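# Stock each low shelf with box, tape and sponge

## Task

Make sure every low shelf in the room ends up with exactly one cardboard box, one roll of masking tape and one yellow sponge resting directly on the shelf surface (not stacked on another object); supply any missing item using a spare taken from the desk, leave all unused spares on the desk, keep the robot upright and untilted, have everything stay put without the robot holding it, and finally release the gripper and back away.

## Robot and tools

Robot: a Hello Robot Stretch 3 with a single arm. It has a two-wheel differential base (0.33 m long, 0.34 m wide), a lift that slides up a mast, and a telescoping arm that reaches out to the robot's RIGHT side. The base cannot strafe; to carry the gripper forward or back you drive the base. On-the-spot turns pivot about the point between the drive wheels, 0.05 m behind the front edge. With the arm in and the wrist folded, a turn sweeps a 0.28 m radius; an unfolded level gripper reaches past that. Loose objects may occasionally get nudged by something external.

Frames: the base frame has its origin on the floor midway between the wheels, x forward, y left, z up. hand_pose is reported in this frame at the point where closed fingertips meet; with all wrist joints at zero its x axis points up, y back along the arm toward the mast, z toward the rear. The odometry frame is the base frame as it was when the scene began. Fingertips are round pads about 0.04 m wide.

Tool execute_actions: argument actions is a list holding one action (or empty, which just reports state and images). An action may contain base, joints, or both, plus optional contact_limits. base takes a single relative command: {"translate_m": d} drives d metres straight from the current spot (forward positive, range -1 to 1), or {"rotate_rad": d} turns in place by d radians (left/counter-clockwise positive, range -3.2 to 3.2). joints is a dictionary of absolute targets keyed by joint name: lift_m 0 to 1.1 (arm height); arm_m 0 to 0.52 (extension); wrist_yaw_rad -1.345 to 4.42 (0 along the arm, positive toward the front, 3.0 folded over the base); wrist_pitch_rad -1.57 to 0.451 (0 level, negative tips fingers down); wrist_roll_rad -2.911 to 2.911 (0 fingers side by side); gripper_m -0.089 to 0.179 (larger is wider; real tip gap is about 0.007 less when nearly shut, 0.025 less fully open, zero below 0.007); head_pan_rad -3.953 to 1.73 (0 forward, positive left, -1.57 along the arm); head_tilt_rad -1.53 to 0.419 (negative looks down). Motions begin together, each action is capped at 15 s. Joints or base you omit may keep driving toward an earlier target. contact_limits: {"arm_m": effort%} (1 to 100) halts the arm once its effort hits that level; smaller is gentler but too small stops instantly. Optional cameras lists head_camera, nav_camera, wrist_camera or all; omitted/null means all, [] none. Unknown keys or out-of-range values reject the call with no motion. If a result reports a stop, later motion calls in the same reply are skipped.

Tool wait: seconds 0 to 10; commands nothing and returns state and images. Tool zoom_image: camera plus region [x0, y0, x1, y1] in pixels of that camera's latest full image (max 504 by 504), for a closer look. Tool finished_scene: pass the number of the current scene; it ends it irreversibly after the last command is held and reports success. Answering without any tool call ends everything.

Result lines: base_status and joint_status say how each motion ended: done (for the base, wheels turned the commanded amount even if slipping), off_target (stopped short, may still push), contact_stop, time_out, torque_fault (old target dropped; arm or lift go slack after contact_stop until recommanded). on_its_own covers uncommanded joints; its held at value is the target, not the position. motor_effort is percent of maximum, positive toward larger joint values, bracket value is the peak; readings carry fixed biases and noise. Positive wheel effort pushes forward. lidar_m gives 12 distances in 30 degree sectors counter-clockwise from straight ahead (4th left, 7th behind, 10th right), measured in a plane 0.17 m up, 0.15 to 12 m; misses clear objects and thin legs, own parts can block some sectors. wrist_depth_mm and head_depth_mm are 7x7 grids of median depth (45 to 1000 and 280 to 4000 mm); - means no reading. base_odometry is wheel-based; turned_by_wheels and turned_by_imu give turning since last result; base_tilt in degrees (forward and right positive, few-degree bias). A contact_limits line shows active, default and max limits. Camera calibration lines give intrinsics and base-to-camera transforms, with small errors, larger for the wrist camera.

Gripping: close to a gripper_m below the object's width; open at least 0.02 above where contact occurred. Neither the reading nor done confirms a grasp; check images. Overly hard squeezes trigger a stall guard and can let objects slip.

Safe practice: fold or unfold the wrist only with lift_m between 0.32 and 0.95, wrist_pitch_rad -0.4, roll near 0; once folded the lift may go down to 0.25. With yaw below -0.4 keep pitch at -0.5 or lower. Fast base travel (0.30 m/s) needs lift below 0.30, arm below 0.03 and yaw above 2.54; otherwise it is slowed. Avoid pushing the arm into rigid things when the gripper is higher than about 0.45 m, avoid repeated pushes, and never drive while the gripper holds or presses on something fixed; these can tip the robot. If it snags or leans, reverse the last move in small steps, pull the gripper free and lower the lift to about 0.2. Wrist servos shut off for 10 s after sustained strain. Do not drop, slam or shove objects hard; place them gently, open, and move away before finishing.

Each tool is called as name(argument=value, ...), one argument or row to a line, values as JSON.

## Session

execute_actions(
  actions=[],
)

Scene clock: 0.00 s.
base_odometry: x=+0.000 y=+0.000 heading=+0.000 (m, m, rad; odometry frame)
turned_by_wheels: +0.000 (rad since the last result)
turned_by_imu: +0.000 (rad since the last result)
base_tilt: forward=-0.2 right=-1.2 (deg)
lidar_m: 0.66 0.66 0.74 1.53 1.53 0.83 0.88 0.69 0.98 1.59 1.45 0.78
head_depth_mm: 703 706 711 714 721 724 728 / 684 686 690 694 698 704 705 / 654 657 661 665 668 672 675 / 631 635 638 642 644 648 652 / 610 613 617 620 623 626 630 / 590 594 598 600 602 604 609 / 572 576 578 581 584 586 589
base_status: not commanded
joint_positions: lift_m=+0.305 arm_m=+0.001 wrist_yaw_rad=+2.805 wrist_pitch_rad=-0.395 wrist_roll_rad=-0.002 gripper_m=+0.037 head_pan_rad=-0.019 head_tilt_rad=-0.016
joint_status: not commanded
motor_effort: left_wheel=+0 right_wheel=-1 lift_m=+23 arm_m=-1 wrist_yaw_rad=+0 wrist_pitch_rad=+4 wrist_roll_rad=+0 gripper_m=+0 head_pan_rad=+1 head_tilt_rad=+2 (%)
hand_pose: x=+0.0538 y=+0.0688 z=+0.3232 quat_wxyz=(+0.253, +0.706, +0.021, +0.661) (m; base frame)
wrist_depth_mm: - - - - 752 616 503 / - - - - 837 640 518 / - - - - 869 672 547 / - 818 796 833 805 706 568 / 647 673 665 664 683 652 590 / 547 - 567 545 - 550 535 / 465 - - 469 463 466 461
pictures: head_camera (sideways: a quarter turn clockwise sets it upright), nav_camera (sideways: a quarter turn counterclockwise sets it upright), wrist_camera
Images, in order (width x height): head_camera 896x504, nav_camera 672x504, wrist_camera 644x364.

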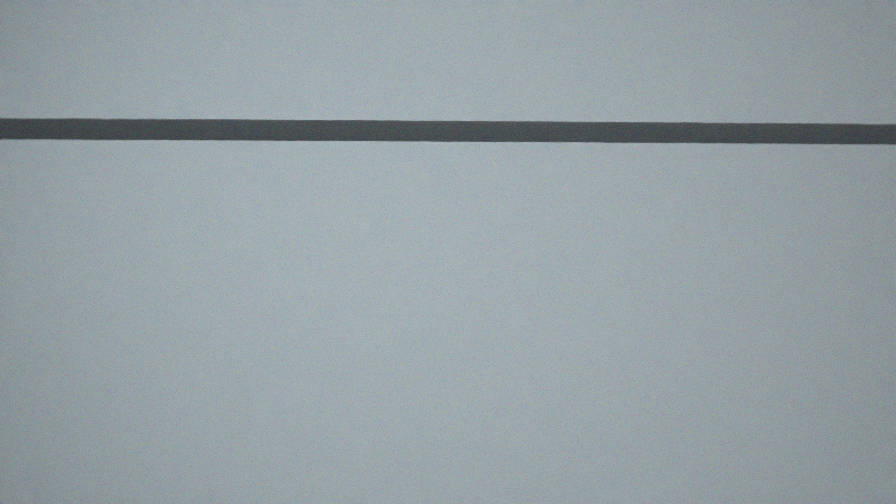

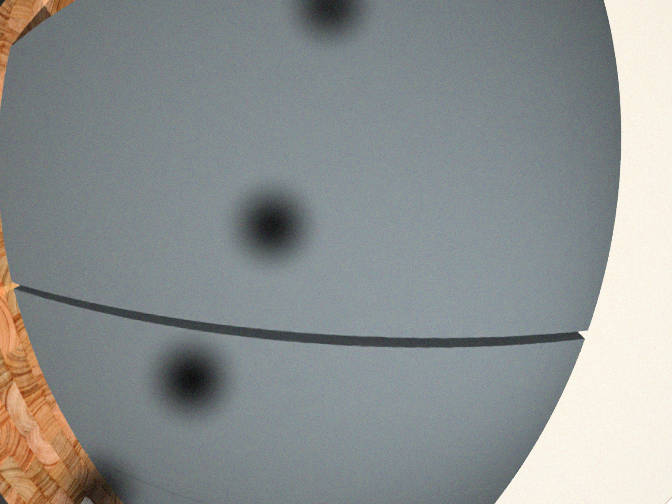

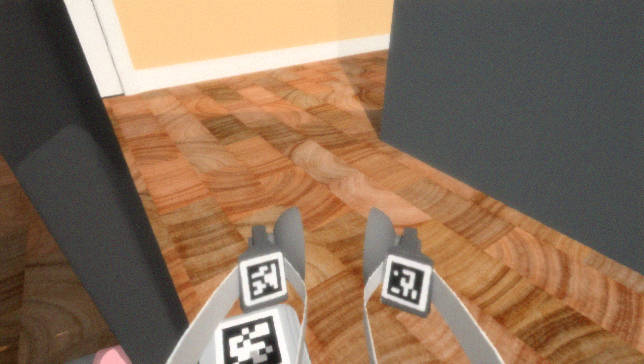

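execute_actions(
  actions=[
    {"joints":{"head_pan_rad":-1.4,"head_tilt_rad":-0.6}},
  ],
  cameras=["head_camera","nav_camera"],
)

execute_actions(
  actions=[
    {"joints":{"head_pan_rad":-2.6,"head_tilt_rad":-0.6}},
  ],
  cameras=["head_camera","nav_camera"],
)

execute_actions(
  actions=[
    {"joints":{"head_pan_rad":-3.8,"head_tilt_rad":-0.6}},
  ],
  cameras=["head_camera","nav_camera"],
)

Scene clock: 4.70 s.
base_odometry: x=+0.000 y=+0.000 heading=+0.000 (m, m, rad; odometry frame)
turned_by_wheels: +0.000 (rad since the last result)
turned_by_imu: +0.000 (rad since the last result)
base_tilt: forward=-0.2 right=-1.1 (deg)
lidar_m: 0.66 0.66 0.74 1.52 1.53 0.83 0.87 0.69 0.98 1.59 1.45 0.79
head_depth_mm: 1930 2088 1967 2194 1765 1443 1207 / 1927 2077 2383 2326 1774 1443 1208 / 1899 2079 1781 2230 1771 1438 1207 / 1861 2063 1718 2337 1773 1448 1209 / 1851 2028 1784 2313 1776 1451 1209 / 1834 2016 1801 2265 1791 1444 1220 / 1819 1985 1798 2140 1789 1447 1209
base_status: not commanded
joint_positions: lift_m=+0.305 arm_m=+0.001 wrist_yaw_rad=+2.805 wrist_pitch_rad=-0.395 wrist_roll_rad=-0.002 gripper_m=+0.037 head_pan_rad=-1.393 head_tilt_rad=-0.592
joint_status: all done
motor_effort: left_wheel=+1(1) right_wheel=+0(1) lift_m=+24(25) arm_m=-1(1) wrist_yaw_rad=+0(1) wrist_pitch_rad=+4(4) wrist_roll_rad=+0(0) gripper_m=+0(0) head_pan_rad=-3(34) head_tilt_rad=-5(39) (%)
hand_pose: x=+0.0538 y=+0.0688 z=+0.3232 quat_wxyz=(+0.253, +0.706, +0.021, +0.661) (m; base frame)
wrist_depth_mm: - - - - 760 600 501 / - - - - 823 630 524 / - - - - 868 670 549 / - 835 816 826 804 712 562 / 640 672 675 648 670 644 589 / 538 - 561 539 - 539 540 / 465 - - 464 471 459 458
pictures: head_camera (sideways: a quarter turn clockwise sets it upright), nav_camera (sideways: a quarter turn counterclockwise sets it upright)
camera_calibration (this result's frames):
head_camera: T_world_to_cam=[[-0.0935686, 0.568215, -0.817543, 1.08384], [0.98092, 0.193166, 0.0219883, -0.0262594], [0.170415, -0.799886, -0.575448, 0.704006], [0, 0, 0, 1]] pos_world=[0.00719865, -0.0476586, 1.29178]
nav_camera: T_world_to_cam=[[0.136518, -0.582923, 0.800977, -1.00682], [-0.976851, -0.213637, 0.0110165, 0.0403164], [0.164697, -0.783939, -0.598594, 0.735064], [0, 0, 0, 1]] pos_world=[0.0557704, -0.00204268, 1.246]
Images, in order (width x height): head_camera 896x504, nav_camera 672x504.

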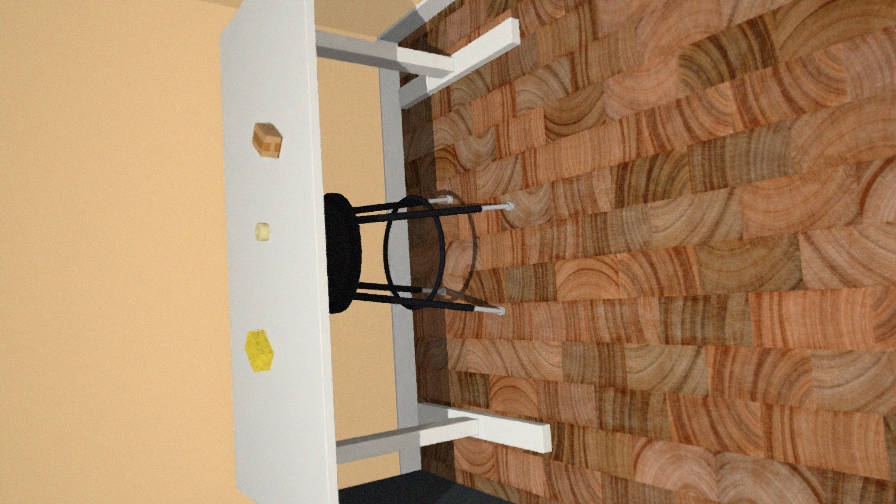

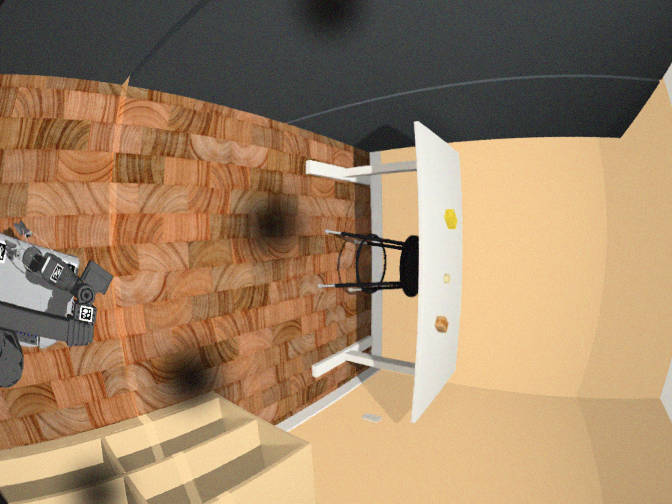

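Scene clock: 5.87 s.
base_odometry: x=+0.000 y=+0.000 heading=+0.000 (m, m, rad; odometry frame)
turned_by_wheels: +0.000 (rad since the last result)
turned_by_imu: +0.000 (rad since the last result)
base_tilt: forward=-0.2 right=-1.2 (deg)
lidar_m: 0.66 0.66 0.74 1.52 1.53 0.83 0.88 0.69 0.98 1.59 1.45 0.79
head_depth_mm: 851 935 1042 1133 961 1112 1174 / 873 966 1082 1161 994 1146 1187 / 895 991 1116 1192 998 1149 1211 / 924 1026 1154 1214 1036 1267 1211 / 951 1057 1190 1139 1181 1317 1211 / 976 1091 1237 1216 1221 1359 1214 / 1007 1129 1286 1222 1220 1371 1213
base_status: not commanded
joint_positions: lift_m=+0.305 arm_m=+0.001 wrist_yaw_rad=+2.805 wrist_pitch_rad=-0.395 wrist_roll_rad=-0.002 gripper_m=+0.037 head_pan_rad=-2.593 head_tilt_rad=-0.593
joint_status: all done
motor_effort: left_wheel=+0(0) right_wheel=+0(0) lift_m=+23(24) arm_m=-1(1) wrist_yaw_rad=+0(1) wrist_pitch_rad=+4(4) wrist_roll_rad=+0(0) gripper_m=+0(0) head_pan_rad=-3(33) head_tilt_rad=-4(4) (%)
hand_pose: x=+0.0538 y=+0.0688 z=+0.3232 quat_wxyz=(+0.253, +0.706, +0.021, +0.661) (m; base frame)
wrist_depth_mm: - - - - 766 612 506 / - - - - 827 650 526 / - - - - 851 672 545 / - 822 819 818 795 704 571 / 651 662 672 647 674 636 597 / 551 - 555 543 - 541 535 / 472 - - 466 463 469 461
pictures: head_camera (sideways: a quarter turn clockwise sets it upright), nav_camera (sideways: a quarter turn counterclockwise sets it upright)
camera_calibration (this result's frames):
head_camera: T_world_to_cam=[[0.495898, 0.293233, -0.817373, 1.08003], [0.535478, -0.844263, 0.0219931, -0.0235484], [-0.683629, -0.448592, -0.575688, 0.709528], [0, 0, 0, 1]] pos_world=[-0.0379189, -0.018292, 1.29177]
nav_camera: T_world_to_cam=[[-0.494038, -0.338591, 0.800801, -1.00275], [-0.553093, 0.833047, 0.0110055, 0.0377458], [-0.670831, -0.43748, -0.598829, 0.740467], [0, 0, 0, 1]] pos_world=[0.0222088, -0.0470263, 1.246]
Images, in order (width x height): head_camera 896x504, nav_camera 672x504.

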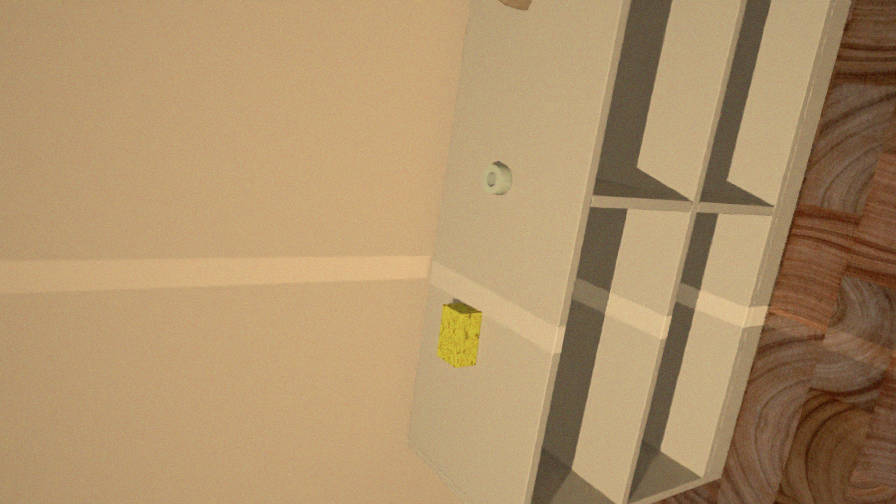

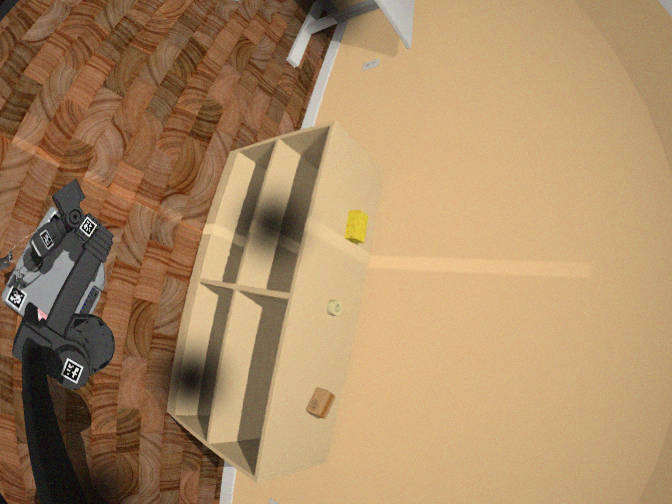

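Scene clock: 7.03 s.
base_odometry: x=+0.000 y=+0.000 heading=+0.000 (m, m, rad; odometry frame)
turned_by_wheels: +0.000 (rad since the last result)
turned_by_imu: +0.000 (rad since the last result)
base_tilt: forward=-0.2 right=-1.1 (deg)
lidar_m: 0.66 0.66 0.74 1.52 1.53 0.83 0.88 0.69 0.98 1.59 1.45 0.78
head_depth_mm: 1320 1431 1579 1764 - - - / 1407 1539 1702 1909 1774 1462 1240 / 1520 1684 1869 2086 1770 1436 1212 / 1509 1674 1877 2075 1778 1440 1216 / 1333 1458 1610 1791 1784 1444 1211 / 1188 1291 1414 1552 1623 1318 1215 / 1083 1165 1261 1358 1042 1152 1168
base_status: not commanded
joint_positions: lift_m=+0.305 arm_m=+0.001 wrist_yaw_rad=+2.805 wrist_pitch_rad=-0.395 wrist_roll_rad=-0.002 gripper_m=+0.037 head_pan_rad=-3.793 head_tilt_rad=-0.593
joint_status: all done
motor_effort: left_wheel=+0(0) right_wheel=+0(0) lift_m=+25(24) arm_m=+0(1) wrist_yaw_rad=+0(0) wrist_pitch_rad=+4(4) wrist_roll_rad=+0(0) gripper_m=+0(0) head_pan_rad=-3(35) head_tilt_rad=-4(3) (%)
hand_pose: x=+0.0538 y=+0.0688 z=+0.3232 quat_wxyz=(+0.253, +0.706, +0.021, +0.661) (m; base frame)
wrist_depth_mm: - - - - 772 612 495 / - - - - 851 641 518 / - - - - 888 672 547 / - 823 831 817 807 712 563 / 649 678 660 652 668 638 596 / 540 - 568 541 - 544 544 / 465 - - 466 464 461 466
pictures: head_camera (sideways: a quarter turn clockwise sets it upright), nav_camera (sideways: a quarter turn counterclockwise sets it upright)
camera_calibration (this result's frames):
head_camera: T_world_to_cam=[[0.453029, -0.355966, -0.817345, 1.08025], [-0.592852, -0.805011, 0.0219939, -0.0166667], [-0.6658, 0.474601, -0.575729, 0.709472], [0, 0, 0, 1]] pos_world=[-0.026899, 0.0343989, 1.29177]
nav_camera: T_world_to_cam=[[-0.49463, 0.337797, 0.800771, -1.00271], [0.576015, 0.817365, 0.0110037, 0.0308606], [-0.650805, 0.466699, -0.598869, 0.740396], [0, 0, 0, 1]] pos_world=[-0.031891, -0.032056, 1.246]
Images, in order (width x height): head_camera 896x504, nav_camera 672x504.

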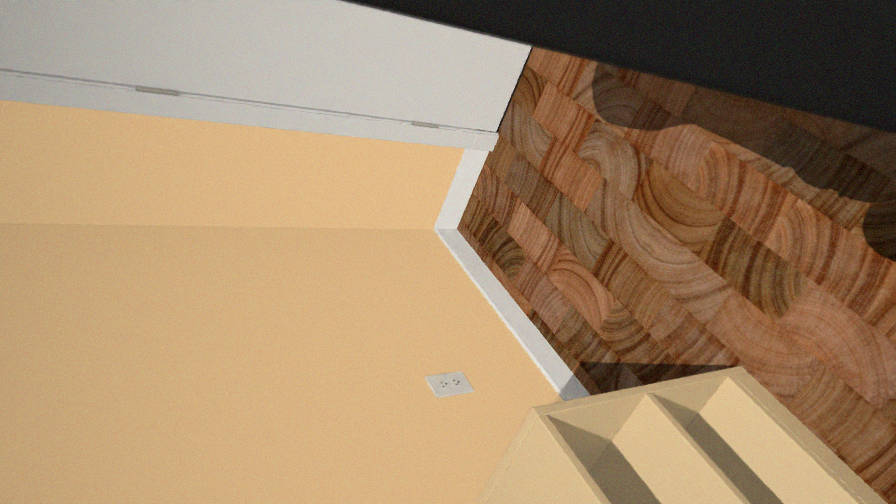

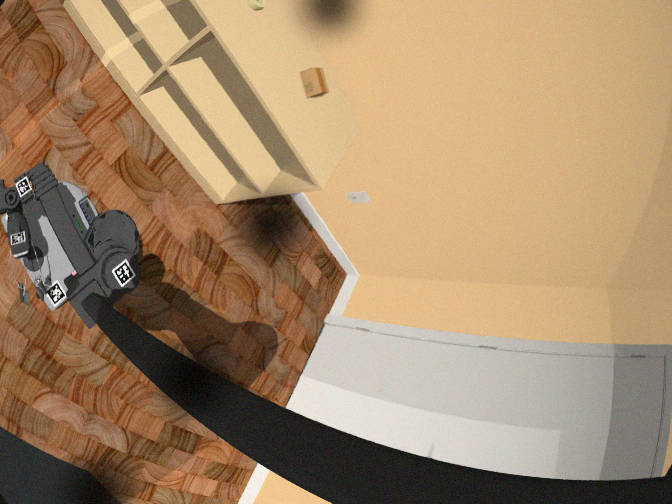

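execute_actions(
  actions=[
    {"base":{"rotate_rad":1.62},"joints":{"lift_m":0.26,"head_pan_rad":-0.3,"head_tilt_rad":-0.7}},
  ],
  cameras=["nav_camera"],
)

execute_actions(
  actions=[
    {"base":{"translate_m":1.0},"joints":{"head_pan_rad":-1.3,"head_tilt_rad":-0.5}},
  ],
  cameras=["head_camera","nav_camera"],
)

Scene clock: 17.20 s.
base_odometry: x=+0.000 y=+0.000 heading=+1.620 (m, m, rad; odometry frame)
turned_by_wheels: +1.620 (rad since the last result)
turned_by_imu: +1.629 (rad since the last result)
base_tilt: forward=-0.2 right=-1.1 (deg)
lidar_m: 1.52 1.53 0.83 0.94 1.08 0.98 1.93 1.32 0.76 0.66 0.66 0.77
head_depth_mm: 1818 1941 847 933 1037 1170 1162 / 1728 1996 2325 1945 1292 1321 1157 / 1620 1853 2138 2018 1623 1353 1163 / 1515 1713 1971 2023 1621 1357 1157 / 1441 1615 1831 1967 1625 1355 1164 / 1362 1515 1713 1902 1623 1359 1161 / 1291 1426 1602 1817 1630 1355 1164
base_status: done
joint_positions: lift_m=+0.260 arm_m=+0.001 wrist_yaw_rad=+2.805 wrist_pitch_rad=-0.397 wrist_roll_rad=-0.002 gripper_m=+0.037 head_pan_rad=-0.307 head_tilt_rad=-0.692
joint_status: all done
motor_effort: left_wheel=-3(10) right_wheel=+2(7) lift_m=+22(21) arm_m=-1(1) wrist_yaw_rad=+1(0) wrist_pitch_rad=+5(5) wrist_roll_rad=+0(0) gripper_m=+0(0) head_pan_rad=+3(35) head_tilt_rad=-4(18) (%)
hand_pose: x=+0.0537 y=+0.0686 z=+0.2776 quat_wxyz=(+0.254, +0.706, +0.022, +0.661) (m; base frame)
wrist_depth_mm: - 898 - 981 - - - / - 933 - - - - - / - 781 828 914 936 971 932 / - 726 730 729 729 709 697 / 571 600 611 567 610 576 573 / 486 - 512 487 - 483 481 / 448 - - 422 423 418 413
pictures: nav_camera (sideways: a quarter turn counterclockwise sets it upright)
camera_calibration (this result's frames):
nav_camera: T_world_to_cam=[[0.652524, -0.174354, 0.737437, -0.92715], [-0.265775, -0.964008, 0.0072495, 0.0408842], [0.709631, -0.200723, -0.675377, 0.83162], [0, 0, 0, 1]] pos_world=[0.0257104, 0.0446855, 1.24508]
Images, in order (width x height): nav_camera 672x504.

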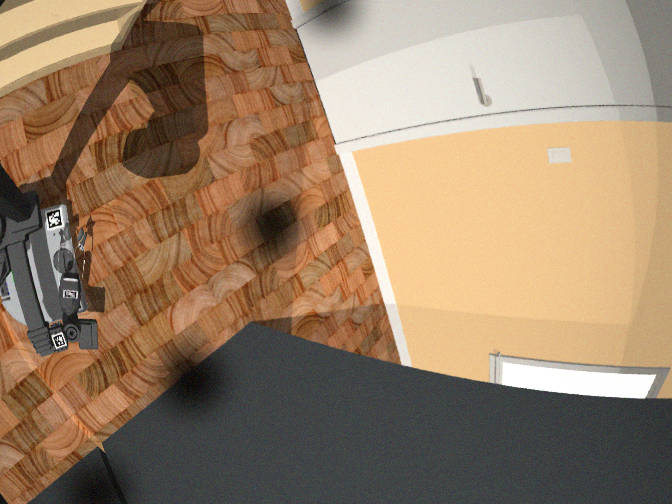

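Scene clock: 22.20 s.
base_odometry: x=-0.049 y=+0.999 heading=+1.620 (m, m, rad; odometry frame)
turned_by_wheels: +0.000 (rad since the last result)
turned_by_imu: +0.000 (rad since the last result)
base_tilt: forward=-0.2 right=-1.1 (deg)
lidar_m: 0.59 0.57 0.66 1.11 1.05 1.43 1.92 0.81 0.55 0.75 1.17 0.68
head_depth_mm: 2877 3169 3202 2652 1954 1496 1205 / 2902 3159 3307 2666 1941 1536 1264 / 2946 3195 3480 2669 1951 1533 1267 / 2939 3205 3373 2661 1948 1534 1270 / 2916 3147 2915 2677 1947 1547 1269 / 2044 2049 2102 2125 1877 1541 1270 / 1442 1450 1460 1486 1516 1453 1274
base_status: done
joint_positions: lift_m=+0.260 arm_m=+0.001 wrist_yaw_rad=+2.805 wrist_pitch_rad=-0.397 wrist_roll_rad=-0.002 gripper_m=+0.037 head_pan_rad=-1.293 head_tilt_rad=-0.507
joint_status: all done
motor_effort: left_wheel=-3(8) right_wheel=+2(7) lift_m=+21(22) arm_m=+0(1) wrist_yaw_rad=+0(0) wrist_pitch_rad=+5(5) wrist_roll_rad=+0(0) gripper_m=+0(1) head_pan_rad=-2(34) head_tilt_rad=+4(23) (%)
hand_pose: x=+0.0537 y=+0.0686 z=+0.2776 quat_wxyz=(+0.254, +0.706, +0.022, +0.661) (m; base frame)
wrist_depth_mm: - - - 973 688 529 425 / - - - - 728 568 446 / - 968 948 966 801 593 468 / - 706 722 702 724 622 504 / 578 598 601 585 592 583 518 / 489 - 505 487 - 486 484 / 447 - - 419 413 419 414
pictures: head_camera (sideways: a quarter turn clockwise sets it upright), nav_camera (sideways: a quarter turn counterclockwise sets it upright)
camera_calibration (this result's frames):
head_camera: T_world_to_cam=[[-0.130206, 0.487426, -0.863402, 1.14386], [0.956261, 0.291794, 0.0205194, -0.024199], [0.261937, -0.822966, -0.504099, 0.610619], [0, 0, 0, 1]] pos_world=[0.0121348, -0.0479674, 1.29592]
nav_camera: T_world_to_cam=[[0.174772, -0.499049, 0.848767, -1.06937], [-0.950959, -0.308995, 0.0141352, 0.0360968], [0.255211, -0.809612, -0.528578, 0.643421], [0, 0, 0, 1]] pos_world=[0.0570141, -0.00159011, 1.24723]
Images, in order (width x height): head_camera 896x504, nav_camera 672x504.

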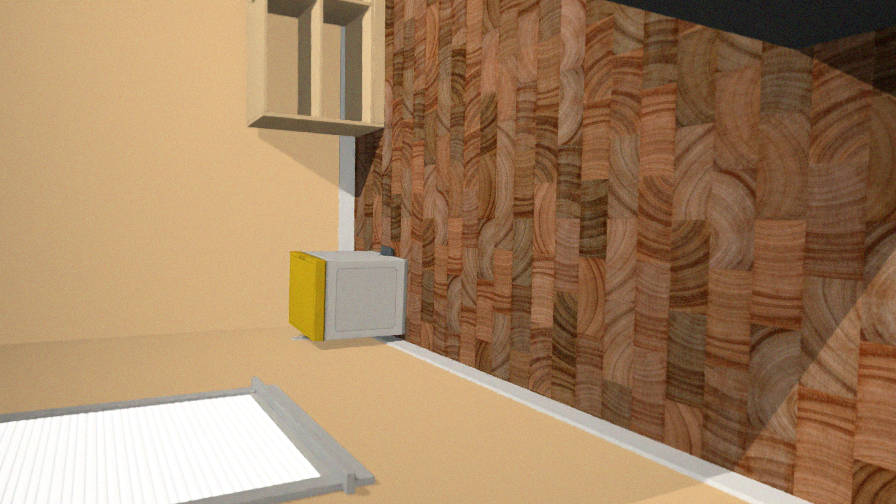

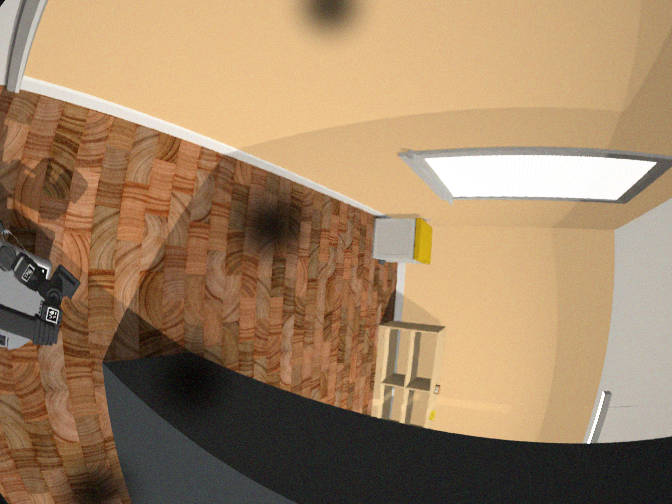

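execute_actions(
  actions=[
    {"base":{"rotate_rad":-1.3},"joints":{"head_pan_rad":-0.9,"head_tilt_rad":-0.5}},
  ],
  cameras=[],
)

execute_actions(
  actions=[
    {"base":{"translate_m":0.9}},
  ],
  cameras=["head_camera","nav_camera"],
)

Scene clock: 26.90 s.
base_odometry: x=-0.049 y=+0.999 heading=+0.320 (m, m, rad; odometry frame)
turned_by_wheels: -1.300 (rad since the last result)
turned_by_imu: -1.307 (rad since the last result)
base_tilt: forward=-0.2 right=-1.1 (deg)
lidar_m: 2.17 0.82 0.61 0.57 0.58 0.82 1.33 1.06 1.43 1.49 0.56 0.55
head_depth_mm: 734 842 991 1204 1523 1535 1268 / 624 701 801 934 1116 1392 1267 / 542 599 673 762 880 1048 1202 / 480 525 579 644 727 836 983 / 435 476 528 591 677 794 972 / 458 512 580 670 789 964 1195 / 510 578 666 786 960 1418 1270
base_status: done
joint_positions: lift_m=+0.260 arm_m=+0.001 wrist_yaw_rad=+2.805 wrist_pitch_rad=-0.397 wrist_roll_rad=-0.002 gripper_m=+0.037 head_pan_rad=-0.907 head_tilt_rad=-0.507
joint_status: all done
motor_effort: left_wheel=+4(12) right_wheel=-2(5) lift_m=+22(22) arm_m=-1(1) wrist_yaw_rad=-1(1) wrist_pitch_rad=+5(5) wrist_roll_rad=+0(0) gripper_m=+0(0) head_pan_rad=+3(25) head_tilt_rad=+4(5) (%)
hand_pose: x=+0.0537 y=+0.0686 z=+0.2776 quat_wxyz=(+0.254, +0.706, +0.022, +0.661) (m; base frame)
wrist_depth_mm: - 513 562 612 658 720 796 / - 557 608 664 733 811 895 / - 575 676 708 796 838 922 / - 650 701 743 705 713 707 / 577 600 589 580 604 585 588 / 499 - 495 482 - 485 480 / 454 - - 416 419 415 416
pictures: none
No camera images: the call's "cameras" was empty. Leave "cameras" out to get every camera's image.

Scene clock: 31.67 s.
base_odometry: x=+0.805 y=+1.282 heading=+0.320 (m, m, rad; odometry frame)
turned_by_wheels: +0.000 (rad since the last result)
turned_by_imu: +0.001 (rad since the last result)
base_tilt: forward=-0.2 right=-1.1 (deg)
lidar_m: 1.82 0.81 0.59 0.58 0.60 0.82 1.91 0.54 0.40 0.39 2.98 2.39
head_depth_mm: 2864 3073 3075 2665 1947 1540 1262 / 3071 3322 3323 2684 1962 1535 1267 / 3331 3634 3870 2663 1955 1536 1269 / 3295 3652 3827 2656 1942 1538 1268 / 2981 3266 3498 2670 1958 1547 1273 / 2702 2885 2848 2688 1959 1539 1273 / 2461 2633 2669 2519 1951 1552 1271
base_status: done
joint_positions: lift_m=+0.260 arm_m=+0.001 wrist_yaw_rad=+2.805 wrist_pitch_rad=-0.397 wrist_roll_rad=-0.002 gripper_m=+0.037 head_pan_rad=-0.907 head_tilt_rad=-0.507
joint_status: not commanded
motor_effort: left_wheel=+3(12) right_wheel=-3(5) lift_m=+23(23) arm_m=-1(1) wrist_yaw_rad=+1(0) wrist_pitch_rad=+5(5) wrist_roll_rad=+0(0) gripper_m=+0(0) head_pan_rad=+3(3) head_tilt_rad=+3(3) (%)
hand_pose: x=+0.0537 y=+0.0686 z=+0.2776 quat_wxyz=(+0.254, +0.706, +0.022, +0.661) (m; base frame)
wrist_depth_mm: - 513 558 599 664 706 769 / - 557 602 643 702 786 843 / - 602 636 694 756 836 913 / - 640 672 729 719 724 712 / 574 605 589 590 598 577 573 / 489 - 504 488 - 480 486 / 447 - - 421 415 415 414
pictures: head_camera (sideways: a quarter turn clockwise sets it upright), nav_camera (sideways: a quarter turn counterclockwise sets it upright)
camera_calibration (this result's frames):
head_camera: T_world_to_cam=[[-0.303829, 0.402221, -0.863659, 1.14526], [0.776093, 0.630284, 0.0205101, -0.0230879], [0.5526, -0.664048, -0.50366, 0.608274], [0, 0, 0, 1]] pos_world=[0.0297481, -0.0421705, 1.29595]
nav_camera: T_world_to_cam=[[0.349497, -0.39622, 0.849035, -1.07078], [-0.764717, -0.644211, 0.0141537, 0.0349367], [0.54135, -0.654218, -0.528146, 0.641113], [0, 0, 0, 1]] pos_world=[0.0538853, 0.0176693, 1.24724]
Images, in order (width x height): head_camera 896x504, nav_camera 672x504.

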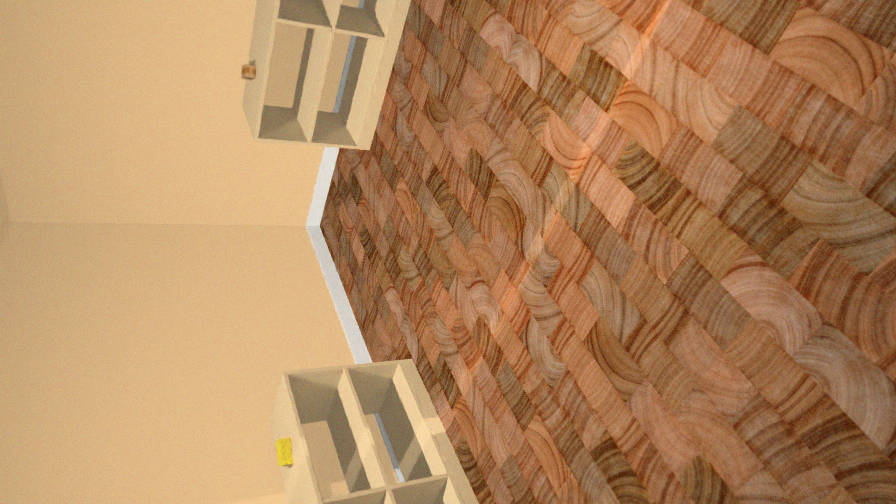

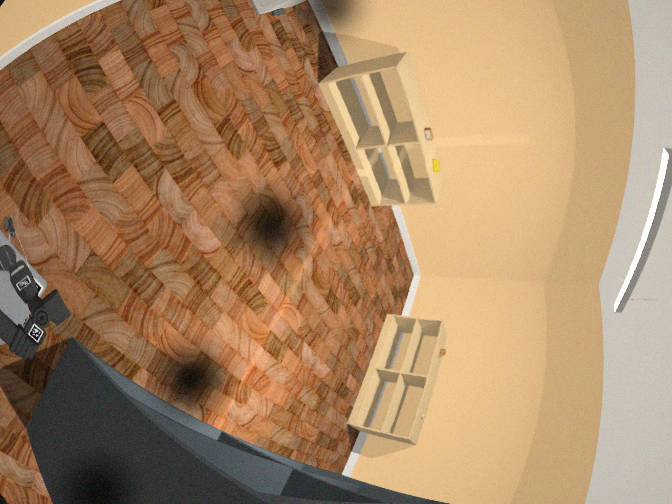

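zoom_image(
  camera="nav_camera",
  region=[340, 40, 480, 460],
)

Region (340, 40, 480, 460) of nav_camera's 672x504 image, scaled by 1.200, with more detail than that image has.

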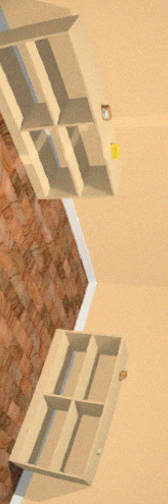

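execute_actions(
  actions=[
    {"base":{"translate_m":-0.96},"joints":{"head_pan_rad":0,"head_tilt_rad":-0.7}},
  ],
  cameras=[],
)

execute_actions(
  actions=[
    {"base":{"rotate_rad":-1.76}},
  ],
  cameras=["nav_camera"],
)

execute_actions(
  actions=[
    {"base":{"translate_m":1.0}},
  ],
  cameras=[],
)

execute_actions(
  actions=[
    {"base":{"translate_m":1.0}},
  ],
  cameras=["head_camera","nav_camera"],
)

Scene clock: 58.23 s.
base_odometry: x=-0.106 y=+0.980 heading=+0.320 (m, m, rad; odometry frame)
turned_by_wheels: +0.000 (rad since the last result)
turned_by_imu: +0.000 (rad since the last result)
base_tilt: forward=-0.2 right=-1.1 (deg)
lidar_m: 2.17 0.83 0.61 0.56 0.59 0.82 1.27 1.00 1.39 1.71 0.65 0.59
head_depth_mm: 2929 3199 2645 1943 1200 1184 1112 / 2942 3261 2659 2014 1619 1343 1159 / 2989 3321 2678 2029 1623 1354 1161 / 3017 3291 2674 2018 1612 1357 1163 / 2972 2861 2659 2031 1620 1357 1158 / 2153 2187 2220 1959 1626 1356 1164 / 1505 1507 1551 1562 1539 1354 1169
base_status: done
joint_positions: lift_m=+0.260 arm_m=+0.001 wrist_yaw_rad=+2.805 wrist_pitch_rad=-0.397 wrist_roll_rad=-0.002 gripper_m=+0.037 head_pan_rad=-0.007 head_tilt_rad=-0.692
joint_status: all done
motor_effort: left_wheel=+3(7) right_wheel=-2(7) lift_m=+23(22) arm_m=-1(1) wrist_yaw_rad=+0(0) wrist_pitch_rad=+5(5) wrist_roll_rad=+0(0) gripper_m=+0(0) head_pan_rad=+2(35) head_tilt_rad=-4(25) (%)
hand_pose: x=+0.0537 y=+0.0686 z=+0.2776 quat_wxyz=(+0.254, +0.706, +0.022, +0.661) (m; base frame)
wrist_depth_mm: - 499 572 611 659 725 797 / - 538 608 660 734 784 899 / - 585 664 721 792 849 948 / - 646 703 732 717 725 706 / 578 604 601 582 619 584 579 / 489 - 507 482 - 477 484 / 438 - - 420 417 415 414
pictures: none
No camera images: the call's "cameras" was empty. Leave "cameras" out to get every camera's image.

Scene clock: 60.53 s.
base_odometry: x=-0.106 y=+0.980 heading=-1.440 (m, m, rad; odometry frame)
turned_by_wheels: -1.760 (rad since the last result)
turned_by_imu: -1.769 (rad since the last result)
base_tilt: forward=-0.2 right=-1.1 (deg)
lidar_m: 2.60 0.81 0.60 0.89 1.03 0.65 0.56 0.56 0.70 1.27 1.00 1.39
head_depth_mm: 2469 2605 1933 1955 1618 1350 1158 / 2778 3103 2657 2004 1624 1353 1162 / 2708 3173 2669 2031 1621 1352 1161 / 2661 2620 2689 2018 1616 1360 1168 / 2633 3036 2671 2017 1622 1360 1163 / 2624 2969 2683 2022 1622 1354 1164 / 2544 2377 2224 1894 1608 1359 1166
base_status: done
joint_positions: lift_m=+0.260 arm_m=+0.001 wrist_yaw_rad=+2.805 wrist_pitch_rad=-0.397 wrist_roll_rad=-0.002 gripper_m=+0.037 head_pan_rad=-0.007 head_tilt_rad=-0.692
joint_status: not commanded
motor_effort: left_wheel=+4(11) right_wheel=-3(6) lift_m=+22(22) arm_m=-2(1) wrist_yaw_rad=-1(0) wrist_pitch_rad=+5(5) wrist_roll_rad=+0(0) gripper_m=+0(0) head_pan_rad=+4(3) head_tilt_rad=-5(5) (%)
hand_pose: x=+0.0537 y=+0.0686 z=+0.2776 quat_wxyz=(+0.254, +0.706, +0.022, +0.661) (m; base frame)
wrist_depth_mm: - - - 728 601 732 905 / - - - 818 661 817 - / - 971 957 866 760 897 939 / - 740 733 724 728 734 716 / 563 596 583 582 608 569 580 / 491 - 523 483 - 476 482 / 444 - - 424 416 414 417
pictures: nav_camera (sideways: a quarter turn counterclockwise sets it upright)
camera_calibration (this result's frames):
nav_camera: T_world_to_cam=[[0.675067, 0.0264362, 0.737283, -0.927087], [0.0312326, -0.999486, 0.00724081, 0.0390838], [0.737095, 0.0181392, -0.675545, 0.831671], [0, 0, 0, 1]] pos_world=[0.0116039, 0.0484865, 1.24507]
Images, in order (width x height): nav_camera 672x504.

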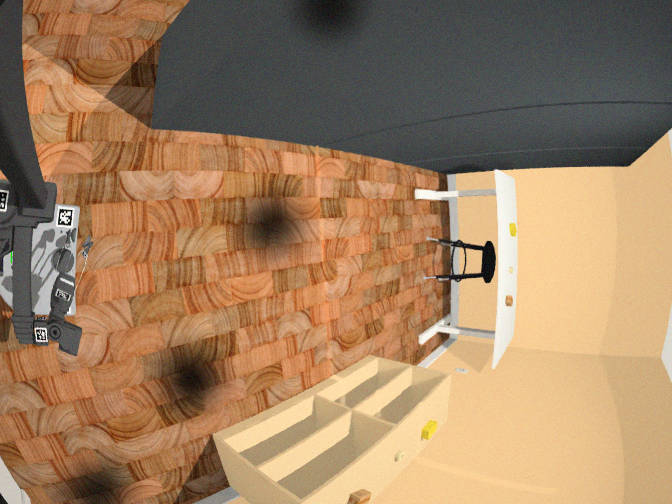

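Scene clock: 65.53 s.
base_odometry: x=+0.025 y=-0.012 heading=-1.440 (m, m, rad; odometry frame)
turned_by_wheels: +0.000 (rad since the last result)
turned_by_imu: +0.001 (rad since the last result)
base_tilt: forward=-0.3 right=-1.2 (deg)
lidar_m: 1.58 1.09 0.69 0.63 0.64 0.77 1.54 1.56 0.86 1.02 0.71 0.99
head_depth_mm: 1981 1830 2264 2010 1608 1345 1157 / 1944 1708 2414 2028 1616 1353 1159 / 1905 1724 2434 2018 1616 1357 1161 / 1876 1726 2345 2016 1622 1352 1164 / 1859 1738 2316 2009 1620 1357 1163 / 1839 1668 2356 2024 1630 1359 1165 / 1795 1742 2244 1983 1626 1360 1169
base_status: done
joint_positions: lift_m=+0.260 arm_m=+0.001 wrist_yaw_rad=+2.805 wrist_pitch_rad=-0.397 wrist_roll_rad=-0.002 gripper_m=+0.037 head_pan_rad=-0.007 head_tilt_rad=-0.693
joint_status: not commanded
motor_effort: left_wheel=+4(12) right_wheel=-2(5) lift_m=+21(22) arm_m=-1(1) wrist_yaw_rad=-1(0) wrist_pitch_rad=+5(5) wrist_roll_rad=+0(0) gripper_m=+0(0) head_pan_rad=+3(4) head_tilt_rad=-5(5) (%)
hand_pose: x=+0.0537 y=+0.0686 z=+0.2776 quat_wxyz=(+0.254, +0.706, +0.022, +0.661) (m; base frame)
wrist_depth_mm: - 548 619 702 805 963 - / - 589 664 770 876 - - / - 641 710 868 932 967 946 / - 683 724 739 722 733 711 / 577 600 596 579 599 573 576 / 494 - 508 482 - 487 485 / 445 - - 413 417 410 408
pictures: none
No camera images: the call's "cameras" was empty. Leave "cameras" out to get every camera's image.

Scene clock: 70.53 s.
base_odometry: x=+0.156 y=-1.003 heading=-1.439 (m, m, rad; odometry frame)
turned_by_wheels: +0.000 (rad since the last result)
turned_by_imu: +0.001 (rad since the last result)
base_tilt: forward=-0.3 right=-1.1 (deg)
lidar_m: 0.58 0.65 0.88 0.80 0.81 0.98 2.54 1.03 0.60 0.66 0.94 1.00
head_depth_mm: 1060 1205 1166 879 727 1352 1160 / 1040 1187 1165 831 729 1352 1160 / 1026 1160 1164 885 712 1356 1162 / 1014 1146 1172 885 711 1293 1164 / 1000 1126 1171 884 711 1325 1163 / 988 1110 1179 889 712 1293 1166 / 970 1092 1175 888 714 1291 1167
base_status: done
joint_positions: lift_m=+0.260 arm_m=+0.001 wrist_yaw_rad=+2.805 wrist_pitch_rad=-0.397 wrist_roll_rad=-0.002 gripper_m=+0.037 head_pan_rad=-0.007 head_tilt_rad=-0.693
joint_status: not commanded
motor_effort: left_wheel=+4(12) right_wheel=-2(5) lift_m=+23(22) arm_m=-1(1) wrist_yaw_rad=+1(1) wrist_pitch_rad=+5(5) wrist_roll_rad=+0(0) gripper_m=+0(0) head_pan_rad=+3(3) head_tilt_rad=-4(5) (%)
hand_pose: x=+0.0537 y=+0.0686 z=+0.2776 quat_wxyz=(+0.254, +0.706, +0.022, +0.661) (m; base frame)
wrist_depth_mm: - 690 784 879 - - 978 / - 728 835 941 - - - / - 802 871 973 886 934 898 / - 736 732 713 746 721 715 / 577 586 595 594 603 585 584 / 484 - 509 487 - 484 481 / 443 - - 417 415 421 408
pictures: head_camera (sideways: a quarter turn clockwise sets it upright), nav_camera (sideways: a quarter turn counterclockwise sets it upright)
camera_calibration (this result's frames):
head_camera: T_world_to_cam=[[-0.654703, 0.0130687, -0.755773, 1.00674], [-0.00719546, 0.999697, 0.0235198, -0.0222228], [0.755852, 0.0208366, -0.654411, 0.803156], [0, 0, 0, 1]] pos_world=[0.0518926, -0.00767584, 1.28699]
nav_camera: T_world_to_cam=[[0.675289, 0.0264559, 0.737079, -0.926822], [0.0312663, -0.999485, 0.00722926, 0.0390986], [0.736891, 0.0181639, -0.675768, 0.831962], [0, 0, 0, 1]] pos_world=[0.0115852, 0.0484868, 1.24507]
Images, in order (width x height): head_camera 896x504, nav_camera 672x504.

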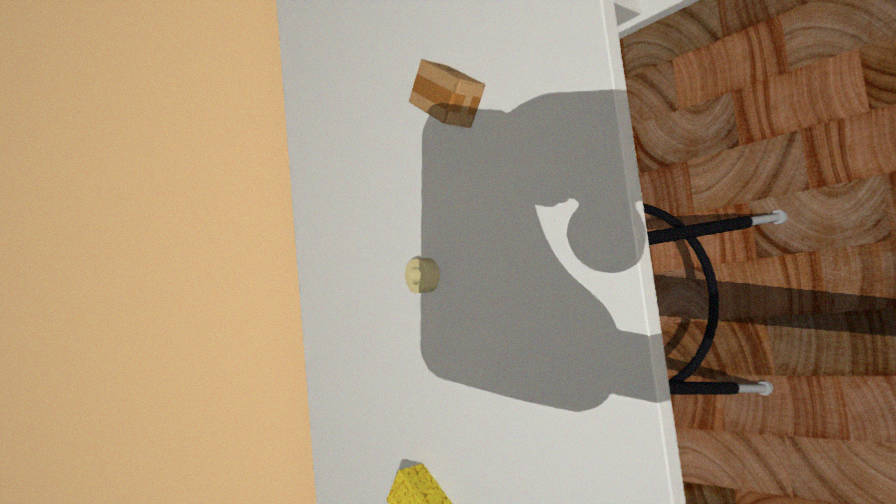

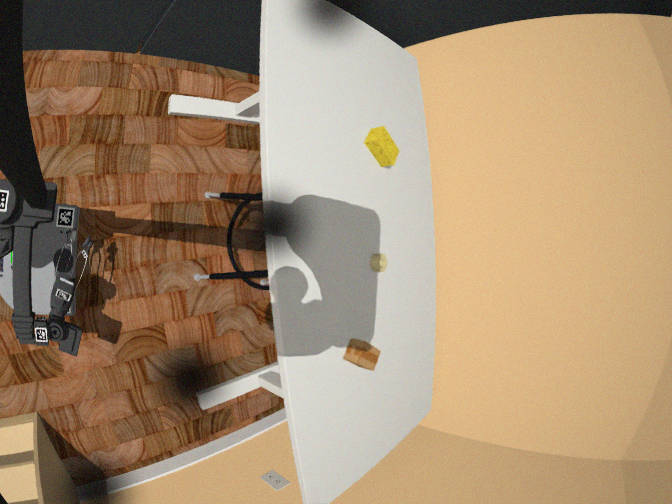

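execute_actions(
  actions=[
    {"base":{"rotate_rad":1.66},"joints":{"lift_m":0.85,"head_pan_rad":-1.57,"head_tilt_rad":-0.75}},
  ],
  cameras=[],
)

execute_actions(
  actions=[
    {"joints":{"wrist_yaw_rad":0.0,"gripper_m":0.13,"arm_m":0.15}},
  ],
)

Scene clock: 83.77 s.
base_odometry: x=+0.156 y=-1.003 heading=+0.220 (m, m, rad; odometry frame)
turned_by_wheels: +1.660 (rad since the last result)
turned_by_imu: +1.670 (rad since the last result)
base_tilt: forward=-0.2 right=-1.2 (deg)
lidar_m: 0.80 0.81 1.05 2.53 1.03 0.60 0.82 0.95 1.00 0.58 0.65 0.86
head_depth_mm: 1030 1179 1063 805 717 - 1100 / 1028 1167 1066 831 719 - 1099 / 1022 1164 1067 833 720 - - / 1018 1159 1068 835 702 - 1121 / 1013 1154 1073 836 702 1353 1134 / 1010 1147 1075 837 702 1322 1146 / 1003 1140 1079 837 703 1320 1145
base_status: done
joint_positions: lift_m=+0.850 arm_m=+0.001 wrist_yaw_rad=+2.805 wrist_pitch_rad=-0.397 wrist_roll_rad=-0.002 gripper_m=+0.037 head_pan_rad=-1.563 head_tilt_rad=-0.741
joint_status: all done
motor_effort: left_wheel=-3(8) right_wheel=+2(6) lift_m=+27(28) arm_m=-2(1) wrist_yaw_rad=+0(1) wrist_pitch_rad=+5(5) wrist_roll_rad=+0(0) gripper_m=+0(0) head_pan_rad=-3(32) head_tilt_rad=-5(13) (%)
hand_pose: x=+0.0537 y=+0.0685 z=+0.8672 quat_wxyz=(+0.254, +0.706, +0.022, +0.661) (m; base frame)
wrist_depth_mm: - - - - - 853 654 / - - - - - 874 669 / - - - - - 897 688 / - - - - - 952 719 / - - - - - - 769 / - - - - - - 769 / - - - - - - 811
pictures: none
No camera images: the call's "cameras" was empty. Leave "cameras" out to get every camera's image.

Scene clock: 86.17 s.
base_odometry: x=+0.156 y=-1.003 heading=+0.220 (m, m, rad; odometry frame)
turned_by_wheels: +0.000 (rad since the last result)
turned_by_imu: +0.000 (rad since the last result)
base_tilt: forward=-0.2 right=-1.0 (deg)
lidar_m: 0.80 0.82 1.05 2.53 1.03 0.60 0.82 0.95 1.00 0.58 0.65 0.85
head_depth_mm: 1031 1179 1064 - - 1320 1141 / 1027 1173 1067 - - 1314 1138 / 1023 1169 1068 - 1440 1288 1143 / 1019 1160 1072 860 702 1288 1142 / 1015 1152 1071 836 701 1292 1142 / 1010 1152 1070 837 703 1320 1144 / 1004 1142 1079 838 703 1320 1149
base_status: not commanded
joint_positions: lift_m=+0.850 arm_m=+0.150 wrist_yaw_rad=+0.002 wrist_pitch_rad=-0.397 wrist_roll_rad=-0.002 gripper_m=+0.130 head_pan_rad=-1.563 head_tilt_rad=-0.741
joint_status: all done
motor_effort: left_wheel=-3(3) right_wheel=+2(2) lift_m=+26(28) arm_m=+2(2) wrist_yaw_rad=-1(4) wrist_pitch_rad=+5(5) wrist_roll_rad=+0(1) gripper_m=+0(95) head_pan_rad=-4(3) head_tilt_rad=-5(5) (%)
hand_pose: x=-0.0211 y=-0.5216 z=+0.8672 quat_wxyz=(+0.694, +0.140, -0.692, -0.139) (m; base frame)
wrist_depth_mm: 723 729 738 751 749 787 774 / 772 789 808 786 816 836 809 / 647 654 649 627 633 637 625 / 444 464 488 460 485 486 483 / 392 399 390 394 396 340 373 / 328 338 324 327 321 - 325 / 279 279 280 281 280 270 277
pictures: head_camera (sideways: a quarter turn clockwise sets it upright), nav_camera (sideways: a quarter turn counterclockwise sets it upright), wrist_camera
camera_calibration (this result's frames):
head_camera: T_world_to_cam=[[0.00320747, 0.690787, -0.723051, 0.960085], [0.999494, 0.0206665, 0.0241781, -0.0292191], [0.0316448, -0.722763, -0.690371, 0.854347], [0, 0, 0, 1]] pos_world=[-0.000910788, -0.0451199, 1.28471]
nav_camera: T_world_to_cam=[[0.036607, -0.709859, 0.703392, -0.879024], [-0.998918, -0.0461978, 0.00536471, 0.0478106], [0.028687, -0.702827, -0.710782, 0.881822], [0, 0, 0, 1]] pos_world=[0.0546405, -0.00200555, 1.24483]
wrist_camera: T_world_to_cam=[[-0.999309, -0.0305086, -0.0212175, -0.0100449], [0.000450802, 0.560963, -0.827841, 1.04], [0.0371585, -0.827279, -0.560562, 0.223517], [0, 0, 0, 1]] pos_world=[-0.0188123, -0.398797, 0.986036]
Images, in order (width x height): head_camera 896x504, nav_camera 672x504, wrist_camera 644x364.

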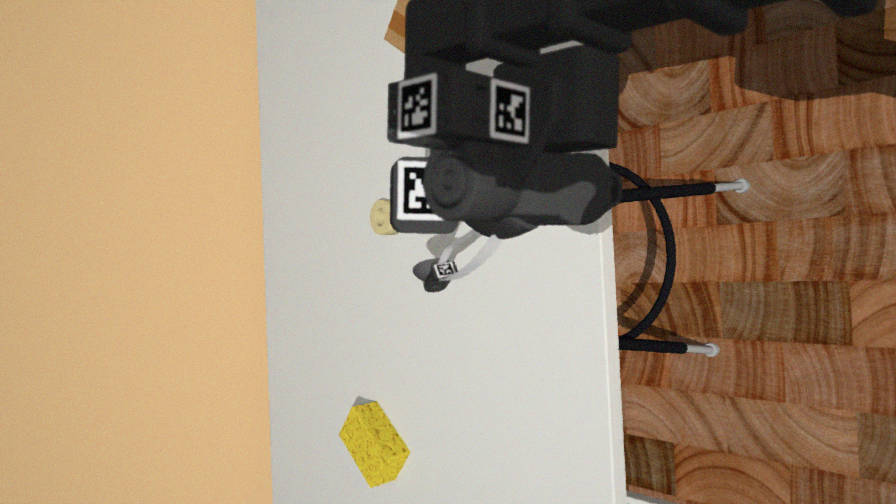

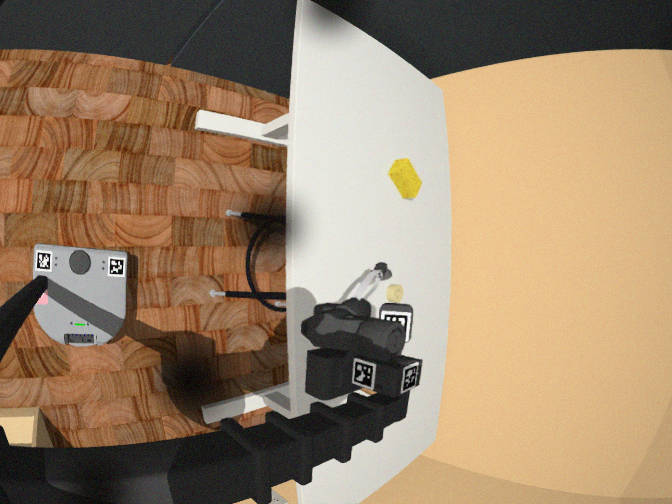

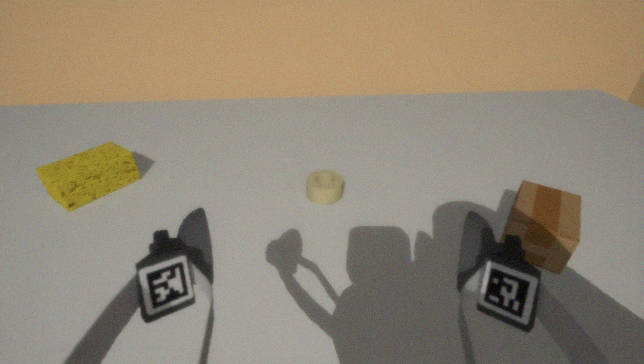

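execute_actions(
  actions=[
    {"joints":{"lift_m":0.73,"arm_m":0.32}},
  ],
  cameras=["head_camera","wrist_camera"],
)

Scene clock: 91.23 s.
base_odometry: x=+0.156 y=-1.003 heading=+0.220 (m, m, rad; odometry frame)
turned_by_wheels: +0.000 (rad since the last result)
turned_by_imu: +0.000 (rad since the last result)
base_tilt: forward=-0.3 right=-1.0 (deg)
lidar_m: 0.80 0.82 1.05 2.53 1.03 0.60 0.82 0.95 1.00 0.58 0.65 0.85
head_depth_mm: 1028 1178 1063 804 717 - - / 1029 1174 1068 - 699 1315 1142 / 1020 1161 1068 - 719 1288 1140 / 1018 1162 1071 820 702 1290 1146 / 1011 1155 1072 836 702 1295 1145 / 1009 1149 1072 835 704 1321 1142 / 1002 1143 1077 837 706 1324 1143
base_status: not commanded
joint_positions: lift_m=+0.730 arm_m=+0.320 wrist_yaw_rad=+0.000 wrist_pitch_rad=-0.397 wrist_roll_rad=-0.002 gripper_m=+0.130 head_pan_rad=-1.563 head_tilt_rad=-0.741
joint_status: all done
motor_effort: left_wheel=-3(3) right_wheel=+3(3) lift_m=+21(22) arm_m=+3(4) wrist_yaw_rad=+0(2) wrist_pitch_rad=+5(5) wrist_roll_rad=+0(0) gripper_m=+0(0) head_pan_rad=-3(2) head_tilt_rad=-5(5) (%)
hand_pose: x=-0.0214 y=-0.6916 z=+0.7475 quat_wxyz=(+0.694, +0.140, -0.692, -0.140) (m; base frame)
wrist_depth_mm: 579 575 590 604 594 613 622 / 525 519 516 512 507 504 509 / 352 351 350 344 350 343 345 / 266 262 261 235 262 261 261 / 214 218 211 211 213 219 211 / 178 184 177 178 177 - 176 / 155 153 152 153 153 148 151
pictures: head_camera (sideways: a quarter turn clockwise sets it upright), wrist_camera
camera_calibration (this result's frames):
head_camera: T_world_to_cam=[[0.00321769, 0.690787, -0.723051, 0.960085], [0.999494, 0.0206517, 0.0241781, -0.0292191], [0.0316341, -0.722764, -0.690371, 0.854347], [0, 0, 0, 1]] pos_world=[-0.000911455, -0.0451198, 1.28471]
wrist_camera: T_world_to_cam=[[-0.999349, -0.029171, -0.0212174, -0.0171513], [0.00120158, 0.560962, -0.827841, 1.03625], [0.0360511, -0.827328, -0.560562, 0.0157142], [0, 0, 0, 1]] pos_world=[-0.0189518, -0.568797, 0.866296]
Images, in order (width x height): head_camera 896x504, wrist_camera 644x364.

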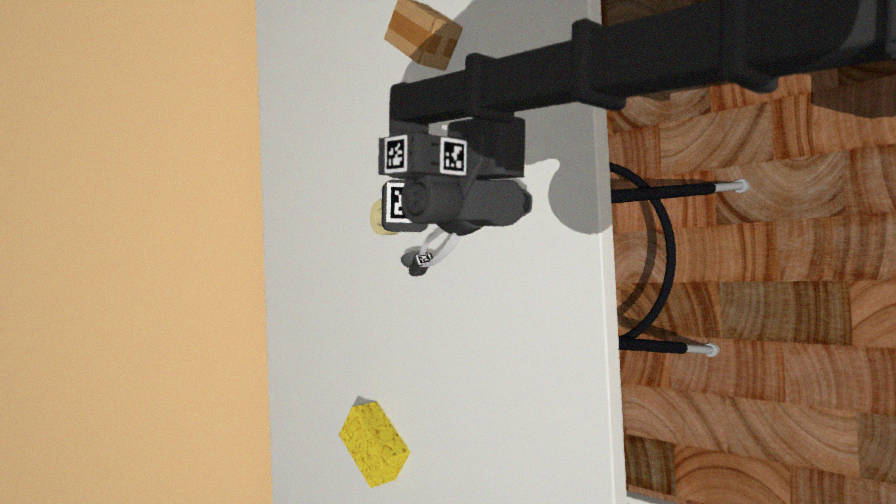

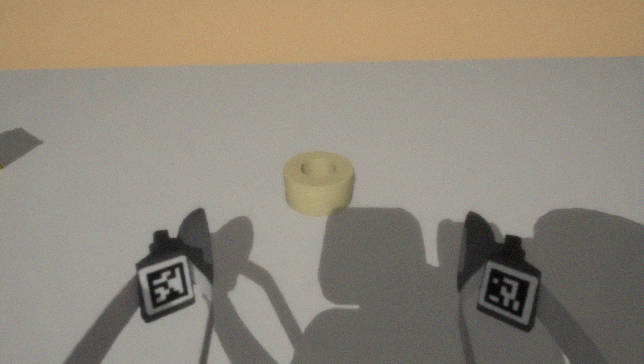

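execute_actions(
  actions=[
    {"base":{"translate_m":0.014},"joints":{"lift_m":0.725,"arm_m":0.396}},
  ],
  cameras=["wrist_camera"],
)

Scene clock: 96.93 s.
base_odometry: x=+0.170 y=-1.000 heading=+0.220 (m, m, rad; odometry frame)
turned_by_wheels: +0.000 (rad since the last result)
turned_by_imu: +0.000 (rad since the last result)
base_tilt: forward=-0.3 right=-1.2 (deg)
lidar_m: 0.79 0.80 1.04 2.53 1.04 0.61 0.82 0.96 1.01 0.58 0.65 0.84
head_depth_mm: 1031 1174 1062 803 718 - - / 1025 1173 1110 - 718 1318 1142 / 1020 1160 1113 771 722 1284 1141 / 1016 1156 1072 811 701 1290 1142 / 1011 1151 1071 835 702 1294 1141 / 1009 1149 1079 835 702 1320 1144 / 1001 1141 1077 838 704 1319 1144
base_status: done
joint_positions: lift_m=+0.725 arm_m=+0.396 wrist_yaw_rad=+0.000 wrist_pitch_rad=-0.397 wrist_roll_rad=-0.002 gripper_m=+0.130 head_pan_rad=-1.563 head_tilt_rad=-0.741
joint_status: all done
motor_effort: left_wheel=-3(3) right_wheel=+3(5) lift_m=+21(20) arm_m=+2(1) wrist_yaw_rad=+0(1) wrist_pitch_rad=+5(5) wrist_roll_rad=+0(0) gripper_m=+0(0) head_pan_rad=-3(2) head_tilt_rad=-5(5) (%)
hand_pose: x=-0.0214 y=-0.7676 z=+0.7425 quat_wxyz=(+0.694, +0.140, -0.692, -0.140) (m; base frame)
wrist_depth_mm: 495 493 517 522 526 537 550 / 509 495 500 492 494 484 490 / 340 337 331 338 334 330 328 / 257 255 256 255 255 253 251 / 206 209 206 179 203 210 203 / 172 178 171 158 170 - 169 / 149 148 147 147 146 142 146
pictures: wrist_camera
camera_calibration (this result's frames):
wrist_camera: T_world_to_cam=[[-0.999349, -0.0291696, -0.0212173, -0.0194738], [0.00120229, 0.560962, -0.827841, 1.07474], [0.0360499, -0.827328, -0.560562, -0.0499663], [0, 0, 0, 1]] pos_world=[-0.018952, -0.644796, 0.861293]
Images, in order (width x height): wrist_camera 644x364.

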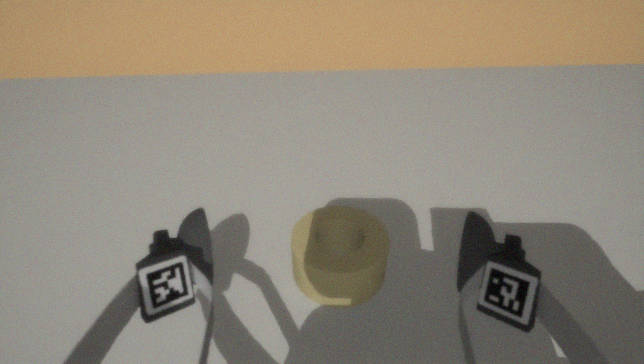

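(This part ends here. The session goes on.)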